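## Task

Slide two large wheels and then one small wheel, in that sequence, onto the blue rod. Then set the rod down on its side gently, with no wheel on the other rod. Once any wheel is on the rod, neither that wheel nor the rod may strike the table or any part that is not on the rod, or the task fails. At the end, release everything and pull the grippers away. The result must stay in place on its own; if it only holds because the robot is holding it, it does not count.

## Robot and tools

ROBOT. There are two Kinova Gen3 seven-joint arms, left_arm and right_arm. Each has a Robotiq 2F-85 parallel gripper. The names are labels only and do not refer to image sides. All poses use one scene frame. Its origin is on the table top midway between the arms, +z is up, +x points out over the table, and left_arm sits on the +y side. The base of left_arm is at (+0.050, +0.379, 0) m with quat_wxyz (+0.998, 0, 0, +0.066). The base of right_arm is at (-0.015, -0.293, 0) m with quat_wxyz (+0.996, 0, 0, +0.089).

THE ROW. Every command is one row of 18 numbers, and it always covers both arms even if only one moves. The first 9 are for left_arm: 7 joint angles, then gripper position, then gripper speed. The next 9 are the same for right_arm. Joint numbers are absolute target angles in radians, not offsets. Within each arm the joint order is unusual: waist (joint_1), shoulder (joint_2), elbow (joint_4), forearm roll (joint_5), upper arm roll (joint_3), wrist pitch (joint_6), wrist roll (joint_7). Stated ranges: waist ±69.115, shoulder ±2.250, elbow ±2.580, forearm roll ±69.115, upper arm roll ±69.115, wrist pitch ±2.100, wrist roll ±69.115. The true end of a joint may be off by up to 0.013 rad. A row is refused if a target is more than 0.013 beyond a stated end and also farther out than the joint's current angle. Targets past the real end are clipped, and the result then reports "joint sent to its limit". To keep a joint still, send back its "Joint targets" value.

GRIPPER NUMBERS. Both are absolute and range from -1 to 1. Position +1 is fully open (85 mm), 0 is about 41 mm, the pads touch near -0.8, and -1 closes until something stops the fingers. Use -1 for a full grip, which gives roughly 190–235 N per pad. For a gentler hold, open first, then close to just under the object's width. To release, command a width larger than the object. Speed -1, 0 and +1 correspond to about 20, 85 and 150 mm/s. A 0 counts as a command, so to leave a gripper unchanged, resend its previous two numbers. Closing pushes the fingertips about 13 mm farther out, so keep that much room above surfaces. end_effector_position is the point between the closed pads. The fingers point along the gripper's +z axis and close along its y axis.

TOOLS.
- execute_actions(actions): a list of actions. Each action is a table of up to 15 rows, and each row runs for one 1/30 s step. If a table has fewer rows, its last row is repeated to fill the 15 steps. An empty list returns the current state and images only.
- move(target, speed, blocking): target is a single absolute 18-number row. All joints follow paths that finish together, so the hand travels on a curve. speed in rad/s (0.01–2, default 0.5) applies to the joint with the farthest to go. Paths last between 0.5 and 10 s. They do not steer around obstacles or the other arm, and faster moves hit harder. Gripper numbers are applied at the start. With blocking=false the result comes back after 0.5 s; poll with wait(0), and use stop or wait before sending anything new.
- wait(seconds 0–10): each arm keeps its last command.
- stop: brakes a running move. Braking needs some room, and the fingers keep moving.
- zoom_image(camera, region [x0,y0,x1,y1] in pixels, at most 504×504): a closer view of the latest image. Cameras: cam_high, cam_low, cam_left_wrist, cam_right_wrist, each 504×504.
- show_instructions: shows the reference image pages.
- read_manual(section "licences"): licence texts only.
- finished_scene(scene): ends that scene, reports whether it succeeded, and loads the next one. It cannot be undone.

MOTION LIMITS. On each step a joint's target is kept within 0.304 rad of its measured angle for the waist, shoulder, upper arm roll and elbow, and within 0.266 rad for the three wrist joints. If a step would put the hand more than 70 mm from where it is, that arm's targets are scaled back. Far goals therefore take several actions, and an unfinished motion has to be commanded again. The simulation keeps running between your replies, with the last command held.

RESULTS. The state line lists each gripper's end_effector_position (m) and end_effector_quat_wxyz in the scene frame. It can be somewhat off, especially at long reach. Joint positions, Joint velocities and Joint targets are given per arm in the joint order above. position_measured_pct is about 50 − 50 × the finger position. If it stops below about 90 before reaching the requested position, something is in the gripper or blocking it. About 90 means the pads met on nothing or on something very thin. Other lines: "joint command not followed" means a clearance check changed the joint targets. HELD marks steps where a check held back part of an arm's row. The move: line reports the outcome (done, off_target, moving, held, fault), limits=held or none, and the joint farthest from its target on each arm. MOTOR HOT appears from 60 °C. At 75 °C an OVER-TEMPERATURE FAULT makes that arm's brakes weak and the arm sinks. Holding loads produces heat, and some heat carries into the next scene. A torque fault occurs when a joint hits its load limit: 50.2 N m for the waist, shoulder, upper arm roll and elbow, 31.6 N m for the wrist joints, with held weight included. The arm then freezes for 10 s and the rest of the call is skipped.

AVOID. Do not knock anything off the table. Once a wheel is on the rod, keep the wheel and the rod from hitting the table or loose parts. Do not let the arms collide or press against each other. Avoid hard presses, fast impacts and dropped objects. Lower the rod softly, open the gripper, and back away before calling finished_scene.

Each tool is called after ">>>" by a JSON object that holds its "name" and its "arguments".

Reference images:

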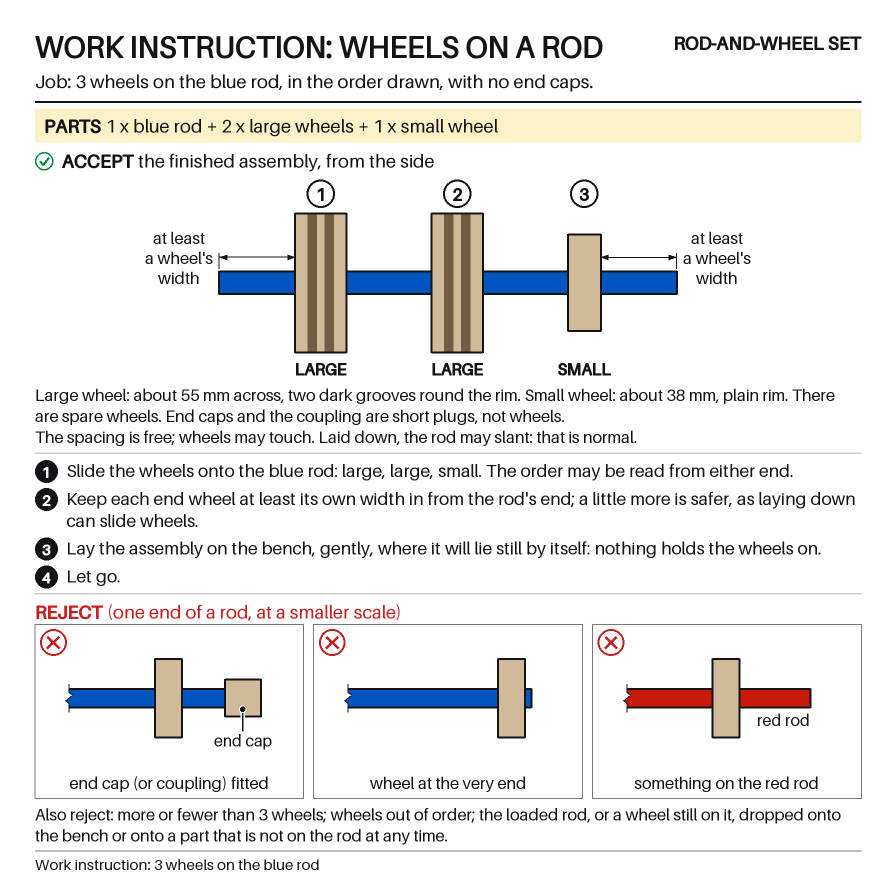

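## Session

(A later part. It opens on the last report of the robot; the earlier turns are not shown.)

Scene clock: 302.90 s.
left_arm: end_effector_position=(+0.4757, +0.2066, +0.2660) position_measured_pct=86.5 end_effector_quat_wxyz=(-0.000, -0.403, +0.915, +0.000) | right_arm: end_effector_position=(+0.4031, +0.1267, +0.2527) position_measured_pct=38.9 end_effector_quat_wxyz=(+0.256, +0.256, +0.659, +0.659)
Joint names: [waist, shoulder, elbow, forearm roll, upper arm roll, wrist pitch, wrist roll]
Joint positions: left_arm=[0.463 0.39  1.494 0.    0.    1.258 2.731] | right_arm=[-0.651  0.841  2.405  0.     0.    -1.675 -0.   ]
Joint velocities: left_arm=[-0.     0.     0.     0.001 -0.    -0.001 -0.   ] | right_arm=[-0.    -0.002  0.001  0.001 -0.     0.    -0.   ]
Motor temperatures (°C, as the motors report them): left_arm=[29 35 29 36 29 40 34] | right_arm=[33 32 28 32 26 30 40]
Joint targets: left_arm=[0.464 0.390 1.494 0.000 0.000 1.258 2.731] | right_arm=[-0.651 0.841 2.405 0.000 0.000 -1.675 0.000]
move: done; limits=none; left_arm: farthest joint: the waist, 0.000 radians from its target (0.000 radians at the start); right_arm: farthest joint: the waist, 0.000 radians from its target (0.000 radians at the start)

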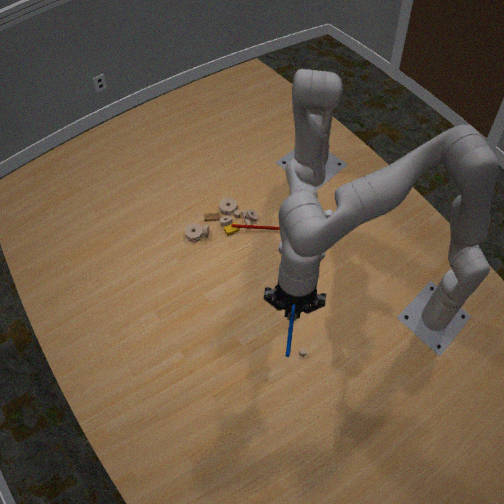

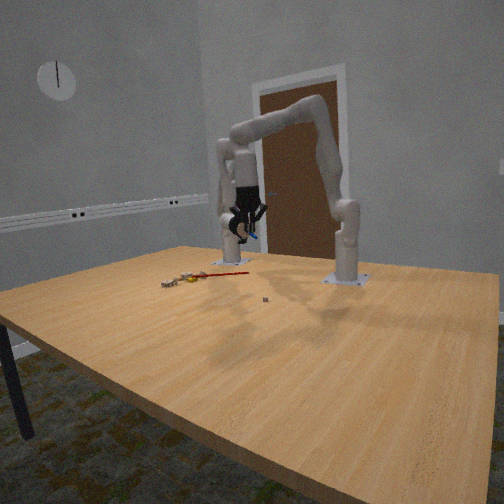

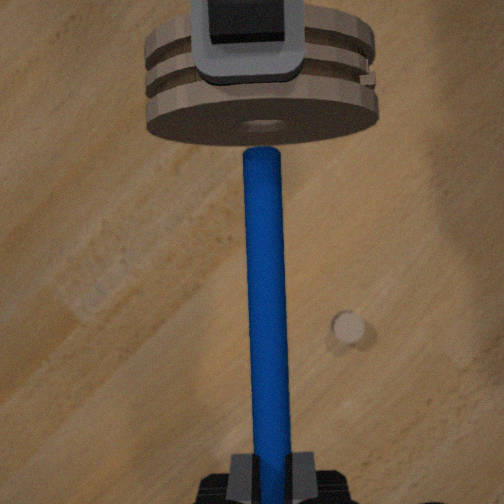

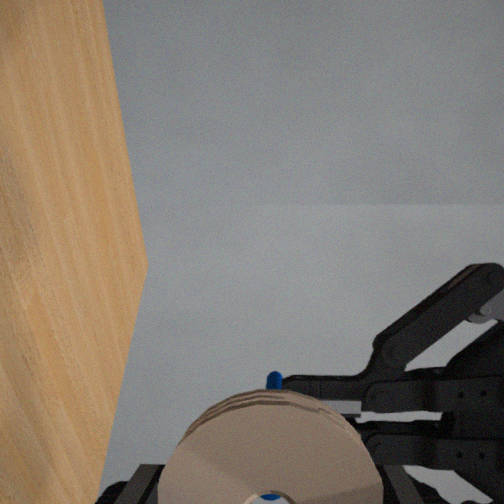

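>>> {"name": "move", "arguments": {"target": [0.4635,0.3898,1.4936,0,0,1.2582,2.731,-1,-0.5, -0.6508,0.8364,2.3644,0.0,0.0,-1.63,0.0,-1,0], "speed": 0.03}}

>>> {"name": "zoom_image", "arguments": {"camera": "cam_right_wrist", "region": [220, 454, 320, 504]}}

Scene clock: 309.47 s.
left_arm: end_effector_position=(+0.4757, +0.2066, +0.2660) position_measured_pct=86.5 end_effector_quat_wxyz=(-0.000, -0.403, +0.915, +0.000) | right_arm: end_effector_position=(+0.4118, +0.1363, +0.2530) position_measured_pct=38.9 end_effector_quat_wxyz=(+0.256, +0.256, +0.659, +0.659)
Joint names: [waist, shoulder, elbow, forearm roll, upper arm roll, wrist pitch, wrist roll]
Joint positions: left_arm=[0.464 0.39  1.494 0.    0.    1.258 2.731] | right_arm=[-0.651  0.836  2.364 -0.     0.    -1.63  -0.   ]
Joint velocities: left_arm=[-0.001 -0.001  0.     0.001 -0.    -0.001  0.   ] | right_arm=[-0.    -0.    -0.002 -0.    -0.     0.    -0.   ]
Motor temperatures (°C, as the motors report them): left_arm=[29 35 29 36 29 40 34] | right_arm=[33 32 28 32 26 30 40]
Joint targets: left_arm=[0.464 0.390 1.494 0.000 0.000 1.258 2.731] | right_arm=[-0.651 0.836 2.364 0.000 0.000 -1.630 0.000]
move: done; limits=none; left_arm: farthest joint: the waist, 0.000 radians from its target (0.000 radians at the start); right_arm: farthest joint: the waist, 0.000 radians from its target (0.000 radians at the start)

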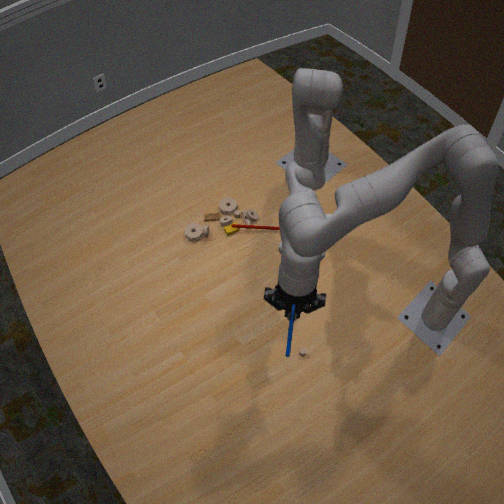

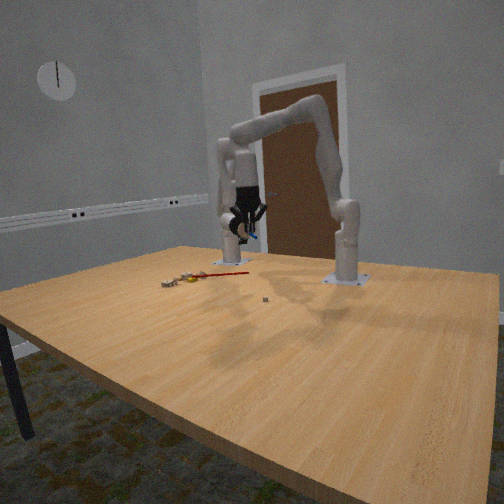

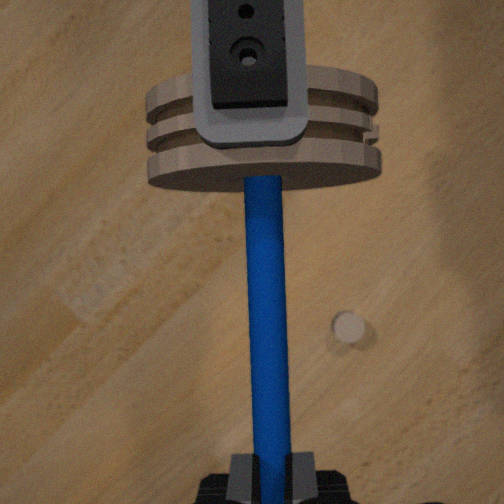

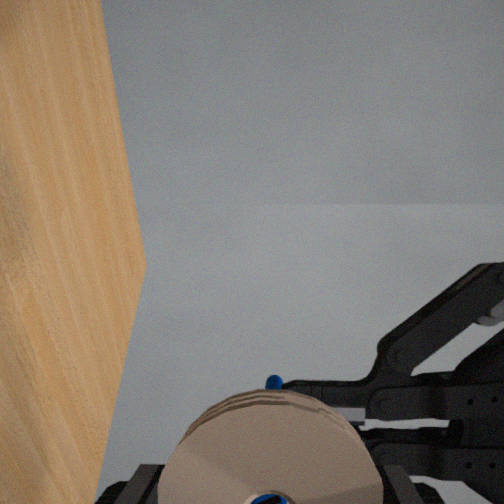

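Region (220, 454, 320, 504) of cam_right_wrist's 504x504 image, scaled by 5.040.

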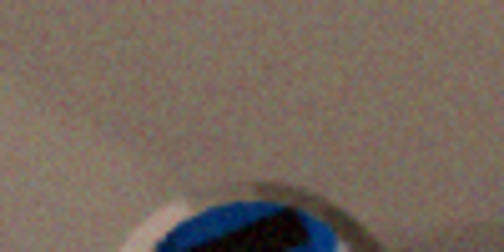

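>>> {"name": "move", "arguments": {"target": [0.4635,0.3898,1.4936,0,0,1.2582,2.731,-1,-0.5, -0.6508,0.8348,2.285,0.0,0.0,-1.549,0.0,-1,0], "speed": 0.06}}

Scene clock: 320.33 s.
left_arm: end_effector_position=(+0.4757, +0.2066, +0.2660) position_measured_pct=86.5 end_effector_quat_wxyz=(-0.000, -0.403, +0.915, +0.000) | right_arm: end_effector_position=(+0.4287, +0.1547, +0.2530) position_measured_pct=38.9 end_effector_quat_wxyz=(+0.256, +0.256, +0.659, +0.659)
Joint names: [waist, shoulder, elbow, forearm roll, upper arm roll, wrist pitch, wrist roll]
Joint positions: left_arm=[0.463 0.39  1.494 0.    0.    1.258 2.731] | right_arm=[-0.651  0.835  2.285 -0.    -0.    -1.549 -0.   ]
Joint velocities: left_arm=[-0.001  0.    -0.     0.     0.    -0.001 -0.   ] | right_arm=[-0.    -0.    -0.001 -0.001  0.     0.    -0.   ]
Motor temperatures (°C, as the motors report them): left_arm=[29 35 29 36 29 40 34] | right_arm=[33 32 28 32 26 30 40]
Joint targets: left_arm=[0.464 0.390 1.494 0.000 0.000 1.258 2.731] | right_arm=[-0.651 0.835 2.285 0.000 0.000 -1.549 0.000]
move: done; limits=none; left_arm: farthest joint: the waist, 0.000 radians from its target (0.000 radians at the start); right_arm: farthest joint: the waist, 0.000 radians from its target (0.000 radians at the start)

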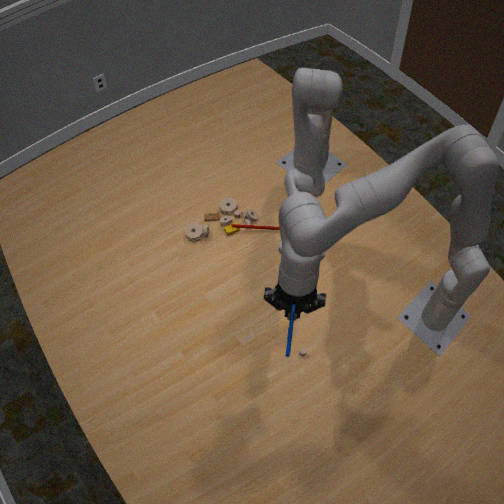

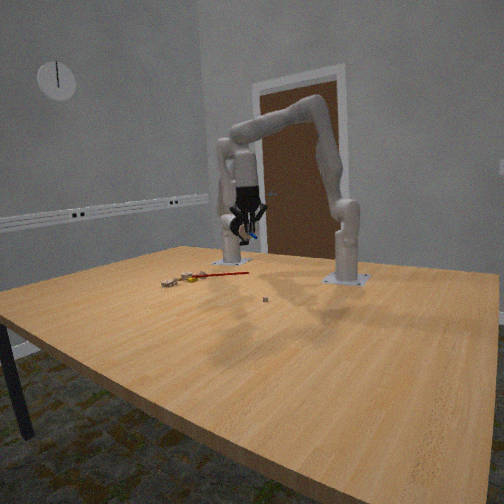

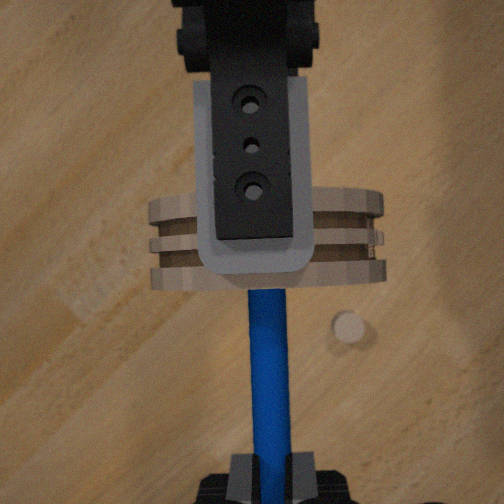

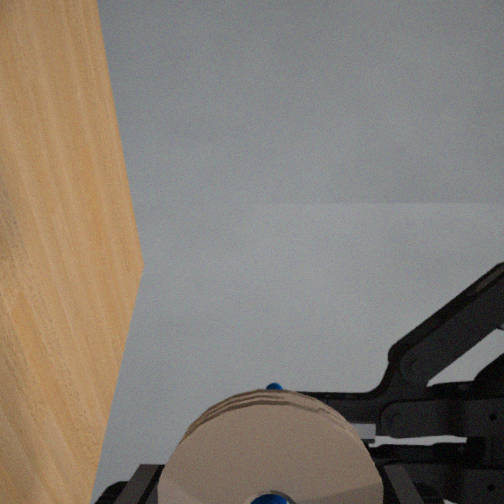

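>>> {"name": "move", "arguments": {"target": [0.4635,0.3898,1.4936,0,0,1.2582,2.731,-1,-0.5, -0.6508,0.8379,2.221,0.0,0.0,-1.4881,0.0,-1,0], "speed": 0.06}}

>>> {"name": "execute_actions", "arguments": {"actions": [[[0.4635,0.3898,1.4936,0,0,1.2582,2.731,-1,-0.5, -0.6508,0.8379,2.221,0.0,0.0,-1.4881,0.0,0.7,-0.5]],[[0.4635,0.3898,1.4936,0,0,1.2582,2.731,-1,-0.5, -0.6508,0.8379,2.221,0.0,0.0,-1.4881,0.0,0.7,-0.5]]]}}

Scene clock: 324.07 s.
left_arm: end_effector_position=(+0.4757, +0.2066, +0.2660) position_measured_pct=86.5 end_effector_quat_wxyz=(-0.000, -0.403, +0.915, +0.000) | right_arm: end_effector_position=(+0.4422, +0.1695, +0.2530) position_measured_pct=38.9 end_effector_quat_wxyz=(+0.256, +0.256, +0.659, +0.659)
Joint names: [waist, shoulder, elbow, forearm roll, upper arm roll, wrist pitch, wrist roll]
Joint positions: left_arm=[0.463 0.39  1.494 0.    0.    1.258 2.731] | right_arm=[-0.651  0.838  2.221 -0.    -0.    -1.488 -0.   ]
Joint velocities: left_arm=[ 0.001  0.     0.001 -0.     0.     0.001 -0.   ] | right_arm=[-0.    -0.     0.001 -0.001 -0.     0.    -0.   ]
Motor temperatures (°C, as the motors report them): left_arm=[29 35 29 36 29 40 34] | right_arm=[33 32 28 32 26 30 40]
Joint targets: left_arm=[0.464 0.390 1.494 0.000 0.000 1.258 2.731] | right_arm=[-0.651 0.838 2.221 0.000 0.000 -1.488 0.000]
move: done; limits=none; left_arm: farthest joint: the waist, 0.000 radians from its target (0.000 radians at the start); right_arm: farthest joint: the waist, 0.000 radians from its target (0.000 radians at the start)

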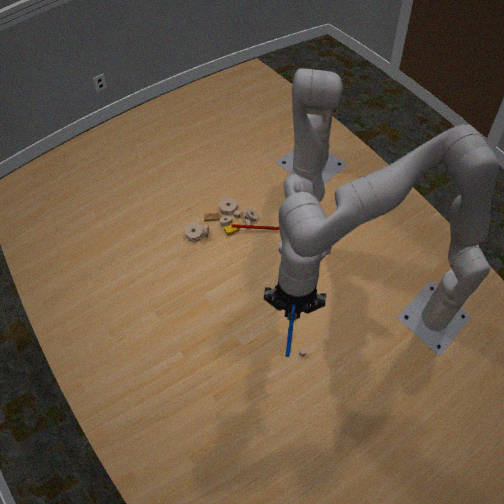

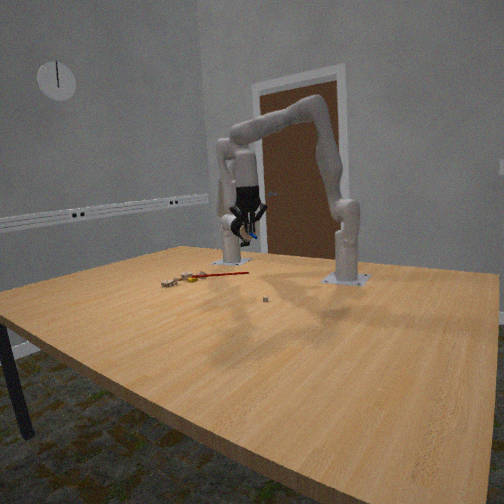

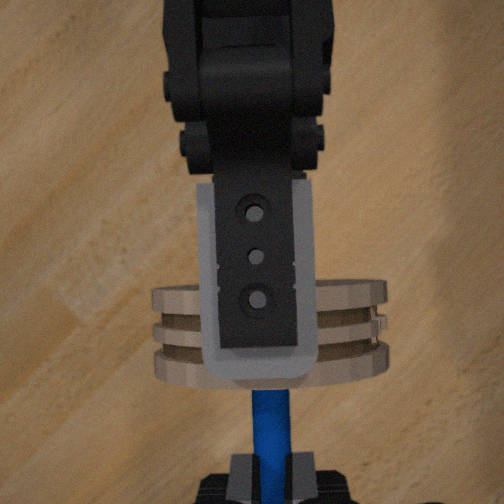

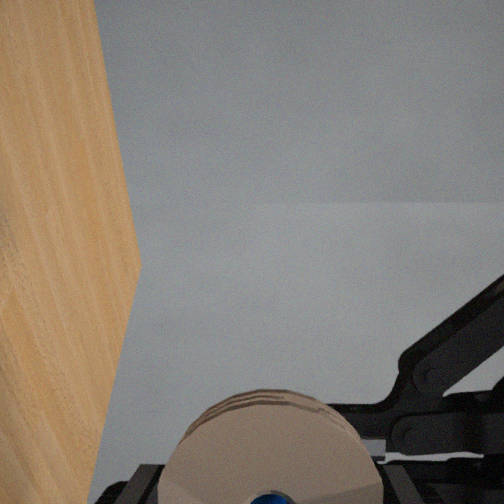

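Scene clock: 325.07 s.
left_arm: end_effector_position=(+0.4757, +0.2066, +0.2659) position_measured_pct=86.5 end_effector_quat_wxyz=(-0.000, -0.403, +0.915, +0.000) | right_arm: end_effector_position=(+0.4422, +0.1695, +0.2530) position_measured_pct=15.1 end_effector_quat_wxyz=(+0.256, +0.256, +0.659, +0.659)
Joint names: [waist, shoulder, elbow, forearm roll, upper arm roll, wrist pitch, wrist roll]
Joint positions: left_arm=[ 0.463  0.39   1.494 -0.    -0.     1.258  2.731] | right_arm=[-0.651  0.838  2.221 -0.     0.    -1.488 -0.   ]
Joint velocities: left_arm=[ 0.    -0.    -0.    -0.001  0.    -0.    -0.001] | right_arm=[ 0.001 -0.    -0.001 -0.     0.     0.    -0.   ]
Motor temperatures (°C, as the motors report them): left_arm=[29 35 29 36 29 40 34] | right_arm=[33 32 28 32 26 30 40]
Joint targets: left_arm=[0.464 0.390 1.494 0.000 0.000 1.258 2.731] | right_arm=[-0.651 0.838 2.221 0.000 0.000 -1.488 0.000]
Step readings (joint positions; steps 1 to 15: 1st action; 16 to 30: 2nd action):
0: left_arm=[0.463 0.390 1.494 0.000 0.000 1.258 2.731] | right_arm=[-0.651 0.838 2.221 -0.000 -0.000 -1.488 -0.000]
1: left_arm=[0.463 0.390 1.494 0.000 -0.000 1.258 2.731] | right_arm=[-0.651 0.838 2.221 -0.000 0.000 -1.488 0.000]
2: left_arm=[0.463 0.390 1.494 0.000 0.000 1.258 2.731] | right_arm=[-0.651 0.838 2.221 0.000 0.000 -1.488 -0.000]
4: left_arm=[0.464 0.390 1.494 0.000 -0.000 1.258 2.731] | right_arm=[-0.651 0.838 2.221 -0.000 0.000 -1.488 -0.000]
8: left_arm=[0.464 0.390 1.494 -0.000 -0.000 1.258 2.731] | right_arm=[-0.651 0.838 2.221 -0.000 0.000 -1.488 -0.000]
15: left_arm=[0.464 0.390 1.494 -0.000 -0.000 1.258 2.731] | right_arm=[-0.651 0.838 2.221 0.000 0.000 -1.488 0.000]
16: left_arm=[0.463 0.390 1.494 -0.000 -0.000 1.258 2.731] | right_arm=[-0.651 0.838 2.221 -0.000 0.000 -1.488 0.000]
17: left_arm=[0.464 0.390 1.494 -0.000 -0.000 1.258 2.731] | right_arm=[-0.651 0.838 2.221 -0.000 0.000 -1.488 -0.000]
19: left_arm=[0.463 0.390 1.494 -0.000 -0.000 1.258 2.731] | right_arm=[-0.651 0.838 2.221 -0.000 0.000 -1.488 -0.000]
23: left_arm=[0.463 0.390 1.494 -0.000 -0.000 1.258 2.731] | right_arm=[-0.651 0.838 2.221 -0.000 0.000 -1.488 -0.000]
30: Joint positions above

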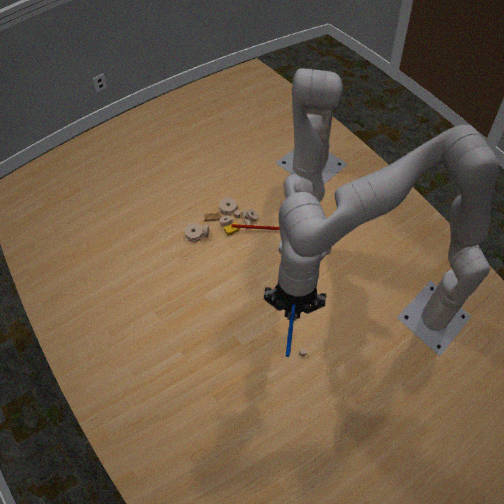

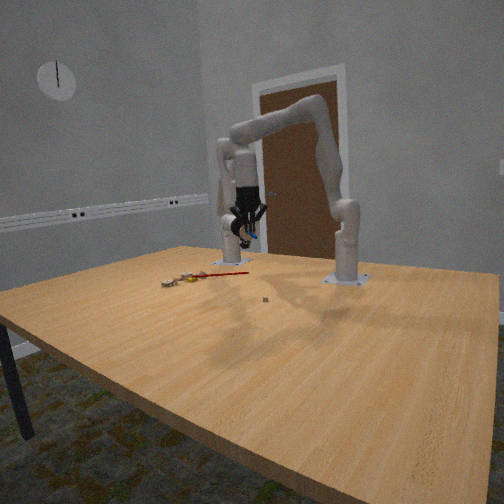

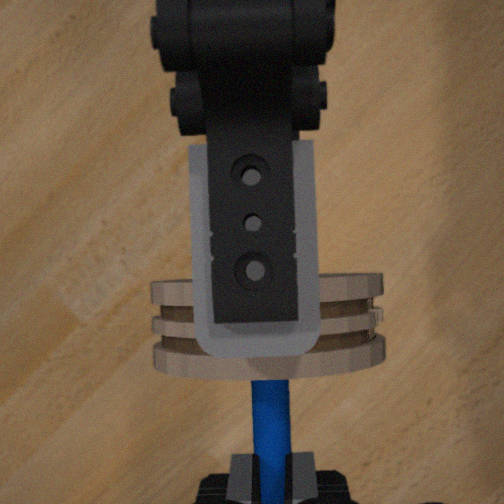

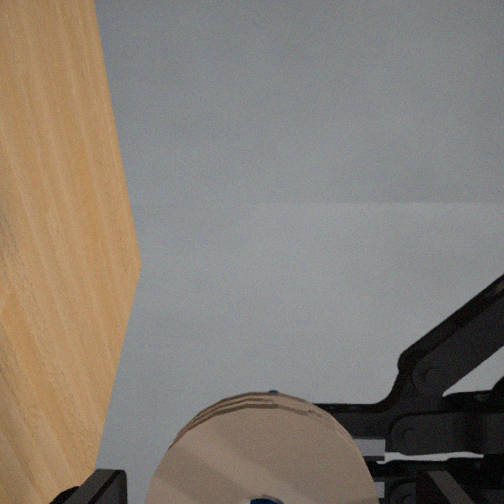

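>>> {"name": "move", "arguments": {"target": [0.4635,0.3898,1.4936,0,0,1.2582,2.731,-1,-0.5, -0.6508,0.8454,2.4116,0.0,0.0,-1.6862,0.0,1,0], "speed": 0.15}}

>>> {"name": "move", "arguments": {"target": [0.4635,0.3898,1.4936,0,0,1.2582,2.731,-1,-0.5, -0.6508,0.8605,2.5066,0.0,0.0,-1.7963,0.0,1,0], "speed": 0.3}}

>>> {"name": "move", "arguments": {"target": [0.4635,0.3898,1.4936,0,0,1.2582,2.731,-1,-0.5, 0.085,0.45,1.75,0.0,0.0,0.94,0.736,1,0], "speed": 1.1}}

>>> {"name": "move", "arguments": {"target": [0.4635,0.3898,1.4936,0,0,1.2582,2.731,-1,-0.5, 0.0854,0.6313,1.6847,0.0,0.0,0.8256,0.736,1,0], "speed": 0.6}}

Scene clock: 342.03 s.
left_arm: end_effector_position=(+0.4757, +0.2066, +0.2659) position_measured_pct=86.5 end_effector_quat_wxyz=(-0.000, -0.403, +0.915, +0.000) | right_arm: end_effector_position=(+0.4017, +0.1252, +0.2517) position_measured_pct=0.0 end_effector_quat_wxyz=(+0.256, +0.256, +0.659, +0.659)
Joint names: [waist, shoulder, elbow, forearm roll, upper arm roll, wrist pitch, wrist roll]
Joint positions: left_arm=[ 0.464  0.39   1.494 -0.    -0.     1.258  2.731] | right_arm=[-0.651  0.845  2.412  0.     0.    -1.686 -0.   ]
Joint velocities: left_arm=[-0.001 -0.    -0.     0.    -0.     0.001  0.   ] | right_arm=[ 0.     0.    -0.001  0.001 -0.    -0.    -0.   ]
Motor temperatures (°C, as the motors report them): left_arm=[29 35 29 36 29 40 34] | right_arm=[33 33 28 32 26 30 40]
Joint targets: left_arm=[0.464 0.390 1.494 0.000 0.000 1.258 2.731] | right_arm=[-0.651 0.845 2.412 0.000 0.000 -1.686 0.000]
move: done; limits=none; left_arm: farthest joint: the waist, 0.000 radians from its target (0.000 radians at the start); right_arm: farthest joint: the waist, 0.000 radians from its target (0.000 radians at the start)

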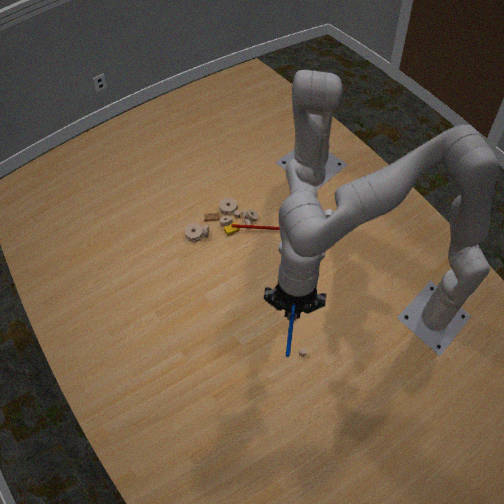

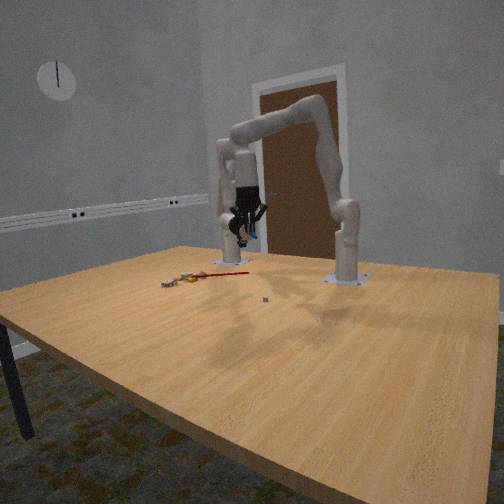

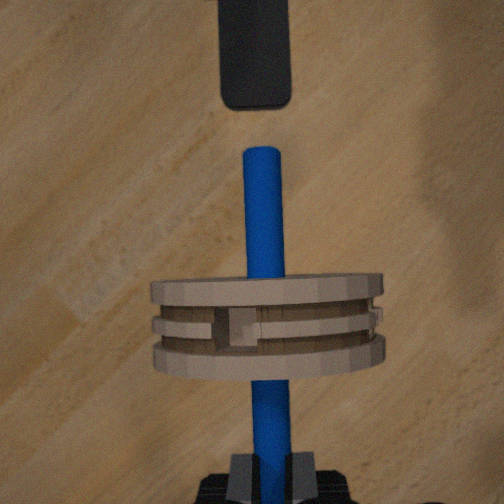

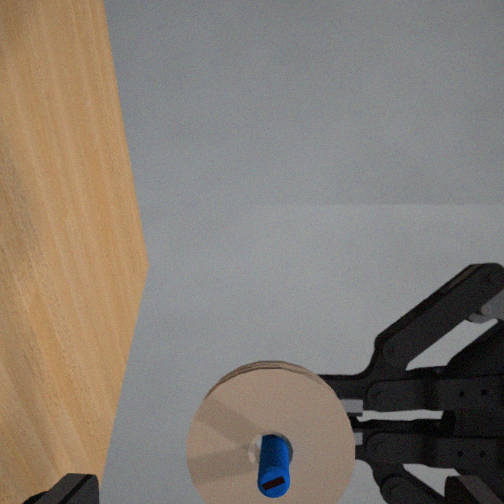

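Scene clock: 342.83 s.
left_arm: end_effector_position=(+0.4757, +0.2066, +0.2659) position_measured_pct=86.5 end_effector_quat_wxyz=(-0.000, -0.403, +0.915, +0.000) | right_arm: end_effector_position=(+0.3815, +0.1031, +0.2528) position_measured_pct=0.0 end_effector_quat_wxyz=(+0.256, +0.256, +0.659, +0.659)
Joint names: [waist, shoulder, elbow, forearm roll, upper arm roll, wrist pitch, wrist roll]
Joint positions: left_arm=[ 0.464  0.39   1.494 -0.    -0.     1.258  2.731] | right_arm=[-0.651  0.86   2.507  0.     0.    -1.796  0.   ]
Joint velocities: left_arm=[-0.    -0.001  0.    -0.001  0.    -0.001 -0.001] | right_arm=[-0.     0.001  0.001 -0.    -0.    -0.     0.   ]
Motor temperatures (°C, as the motors report them): left_arm=[29 35 29 36 29 40 34] | right_arm=[33 33 28 32 26 30 40]
Joint targets: left_arm=[0.464 0.390 1.494 0.000 0.000 1.258 2.731] | right_arm=[-0.651 0.861 2.507 0.000 0.000 -1.796 0.000]
move: done; limits=none; left_arm: farthest joint: the waist, 0.000 radians from its target (0.000 radians at the start); right_arm: farthest joint: the waist, 0.000 radians from its target (0.000 radians at the start)

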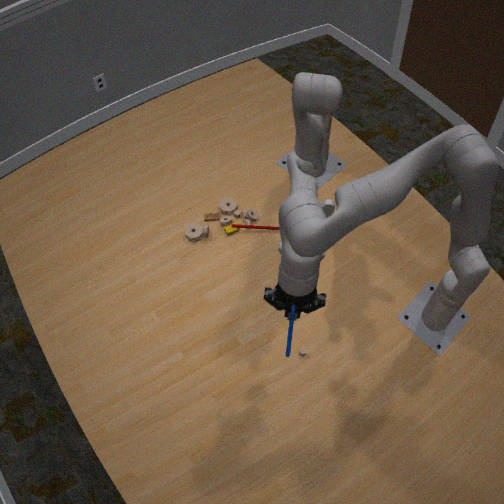

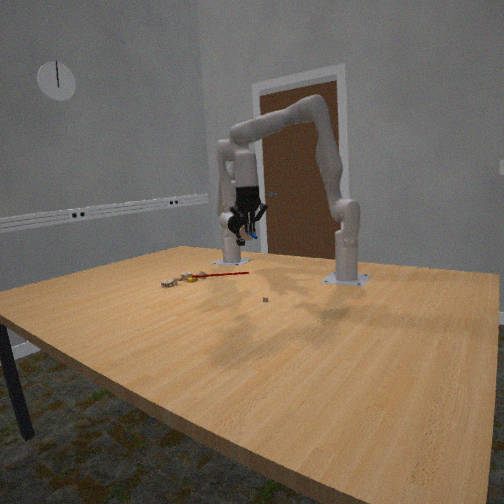

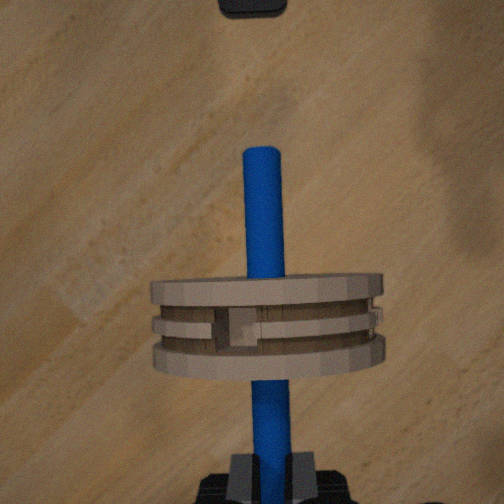

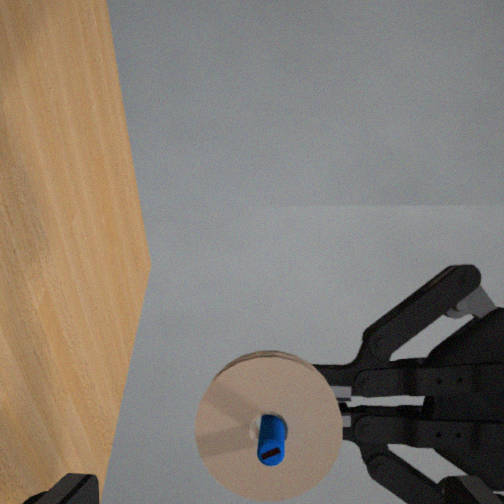

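Scene clock: 345.93 s.
left_arm: end_effector_position=(+0.4757, +0.2066, +0.2659) position_measured_pct=86.5 end_effector_quat_wxyz=(-0.000, -0.403, +0.915, +0.000) | right_arm: end_effector_position=(+0.4231, -0.2768, +0.1673) position_measured_pct=0.0 end_effector_quat_wxyz=(+0.001, +0.362, +0.932, +0.000)
Joint names: [waist, shoulder, elbow, forearm roll, upper arm roll, wrist pitch, wrist roll]
Joint positions: left_arm=[ 0.463  0.39   1.494 -0.    -0.     1.258  2.731] | right_arm=[0.085 0.45  1.75  0.    0.    0.94  0.736]
Joint velocities: left_arm=[ 0.    -0.001 -0.    -0.001 -0.    -0.001  0.   ] | right_arm=[ 0.003 -0.001 -0.002 -0.    -0.     0.     0.   ]
Motor temperatures (°C, as the motors report them): left_arm=[29 35 29 36 29 40 34] | right_arm=[33 33 28 32 26 30 40]
Joint targets: left_arm=[0.464 0.390 1.494 0.000 0.000 1.258 2.731] | right_arm=[0.085 0.450 1.750 0.000 0.000 0.940 0.736]
move: done; limits=none; left_arm: farthest joint: the waist, 0.000 radians from its target (0.000 radians at the start); right_arm: farthest joint: the waist, 0.000 radians from its target (0.736 radians at the start)

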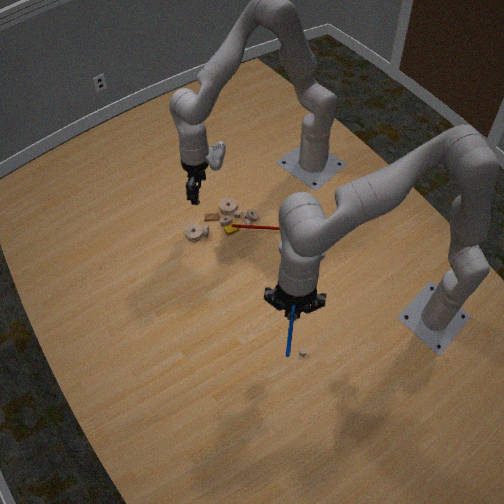

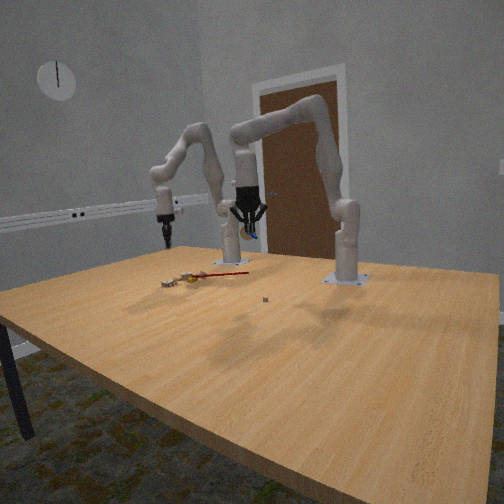

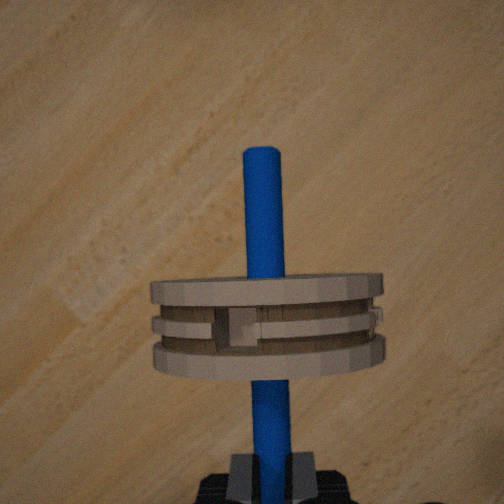

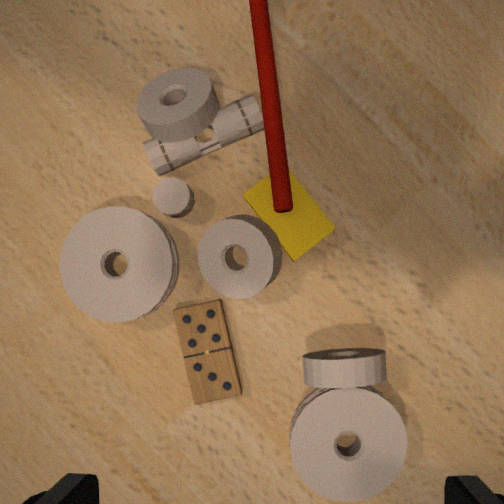

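Scene clock: 346.87 s.
left_arm: end_effector_position=(+0.4757, +0.2066, +0.2659) position_measured_pct=86.5 end_effector_quat_wxyz=(-0.000, -0.403, +0.915, +0.000) | right_arm: end_effector_position=(+0.4646, -0.2732, +0.1001) position_measured_pct=0.0 end_effector_quat_wxyz=(+0.000, +0.362, +0.932, +0.000)
Joint names: [waist, shoulder, elbow, forearm roll, upper arm roll, wrist pitch, wrist roll]
Joint positions: left_arm=[ 0.463  0.39   1.494 -0.    -0.     1.258  2.731] | right_arm=[ 0.085  0.631  1.685  0.    -0.     0.826  0.736]
Joint velocities: left_arm=[-0.    -0.001  0.    -0.     0.001 -0.001 -0.001] | right_arm=[ 0.     0.003  0.    -0.     0.     0.     0.   ]
Motor temperatures (°C, as the motors report them): left_arm=[29 35 29 36 29 40 34] | right_arm=[33 33 28 32 26 30 40]
Joint targets: left_arm=[0.464 0.390 1.494 0.000 0.000 1.258 2.731] | right_arm=[0.085 0.631 1.685 0.000 0.000 0.826 0.736]
move: done; limits=none; left_arm: farthest joint: the waist, 0.000 radians from its target (0.000 radians at the start); right_arm: farthest joint: the waist, 0.000 radians from its target (0.001 radians at the start)

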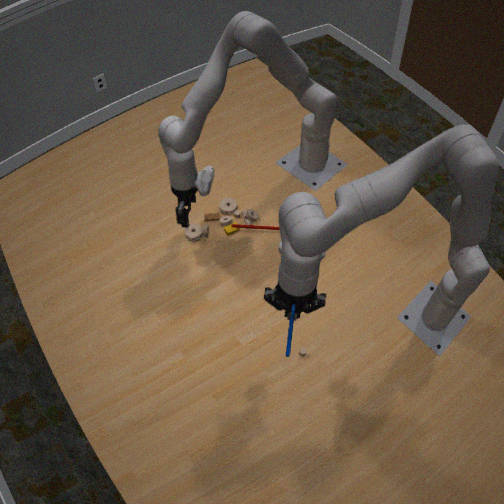

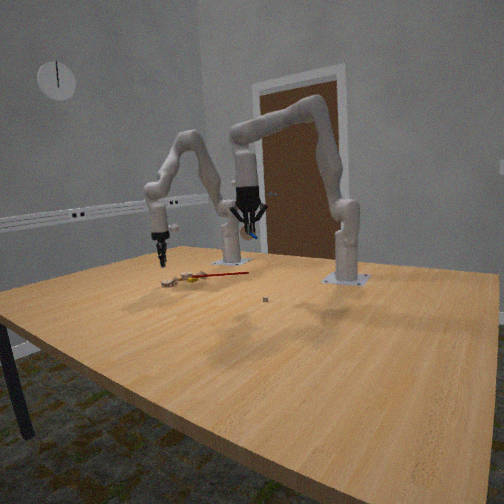

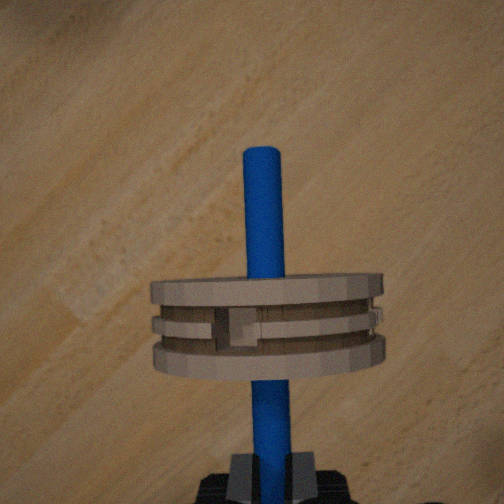

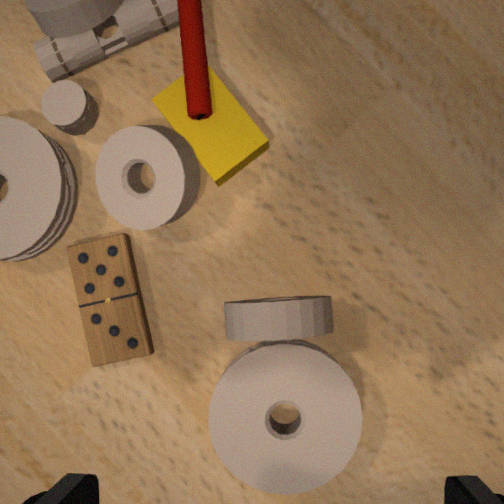

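>>> {"name": "move", "arguments": {"target": [0.4635,0.3898,1.4936,0,0,1.2582,2.731,-1,-0.5, 0.0722,0.7537,1.7383,0.0,0.0,0.6496,0.723,1,0], "speed": 0.4}}

Scene clock: 352.57 s.
left_arm: end_effector_position=(+0.4757, +0.2066, +0.2659) position_measured_pct=86.5 end_effector_quat_wxyz=(-0.000, -0.403, +0.915, +0.000) | right_arm: end_effector_position=(+0.4631, -0.2671, +0.0301) position_measured_pct=0.0 end_effector_quat_wxyz=(+0.000, +0.362, +0.932, +0.000)
Joint names: [waist, shoulder, elbow, forearm roll, upper arm roll, wrist pitch, wrist roll]
Joint positions: left_arm=[ 0.464  0.39   1.494 -0.    -0.     1.258  2.731] | right_arm=[ 0.072  0.753  1.738 -0.    -0.     0.65   0.723]
Joint velocities: left_arm=[ 0.    -0.001 -0.    -0.    -0.     0.    -0.   ] | right_arm=[-0.001  0.002 -0.     0.    -0.    -0.     0.   ]
Motor temperatures (°C, as the motors report them): left_arm=[29 35 29 36 29 40 34] | right_arm=[33 33 28 32 26 30 40]
Joint targets: left_arm=[0.464 0.390 1.494 0.000 0.000 1.258 2.731] | right_arm=[0.072 0.754 1.738 0.000 0.000 0.650 0.723]
move: done; limits=none; left_arm: farthest joint: the waist, 0.000 radians from its target (0.000 radians at the start); right_arm: farthest joint: the waist, 0.000 radians from its target (0.013 radians at the start)

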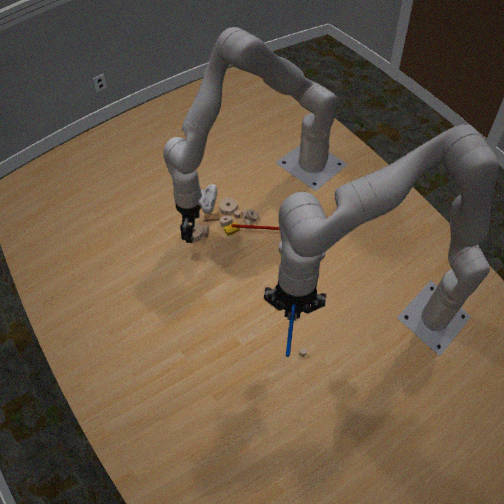

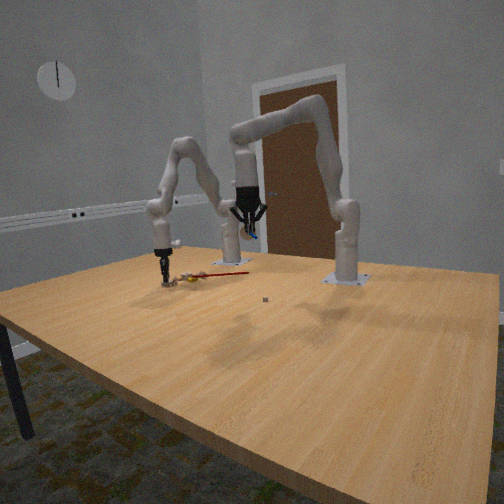

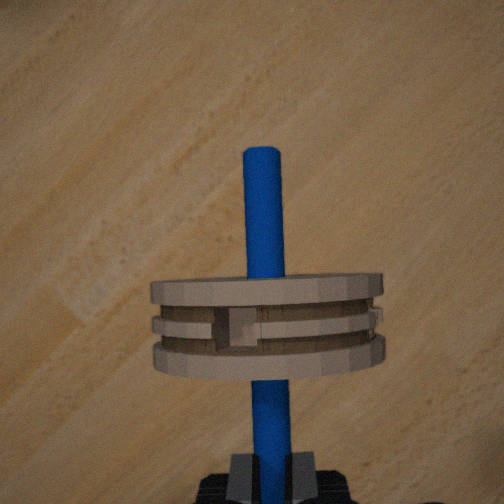

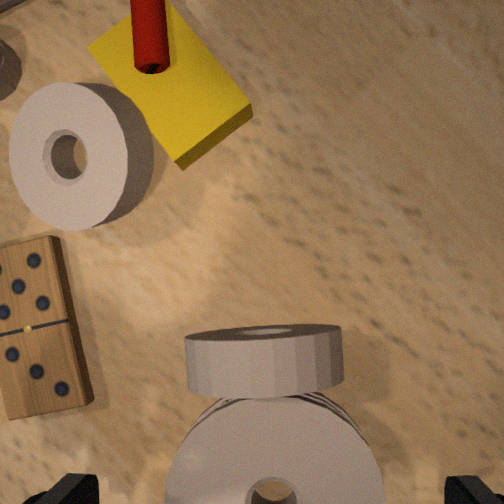

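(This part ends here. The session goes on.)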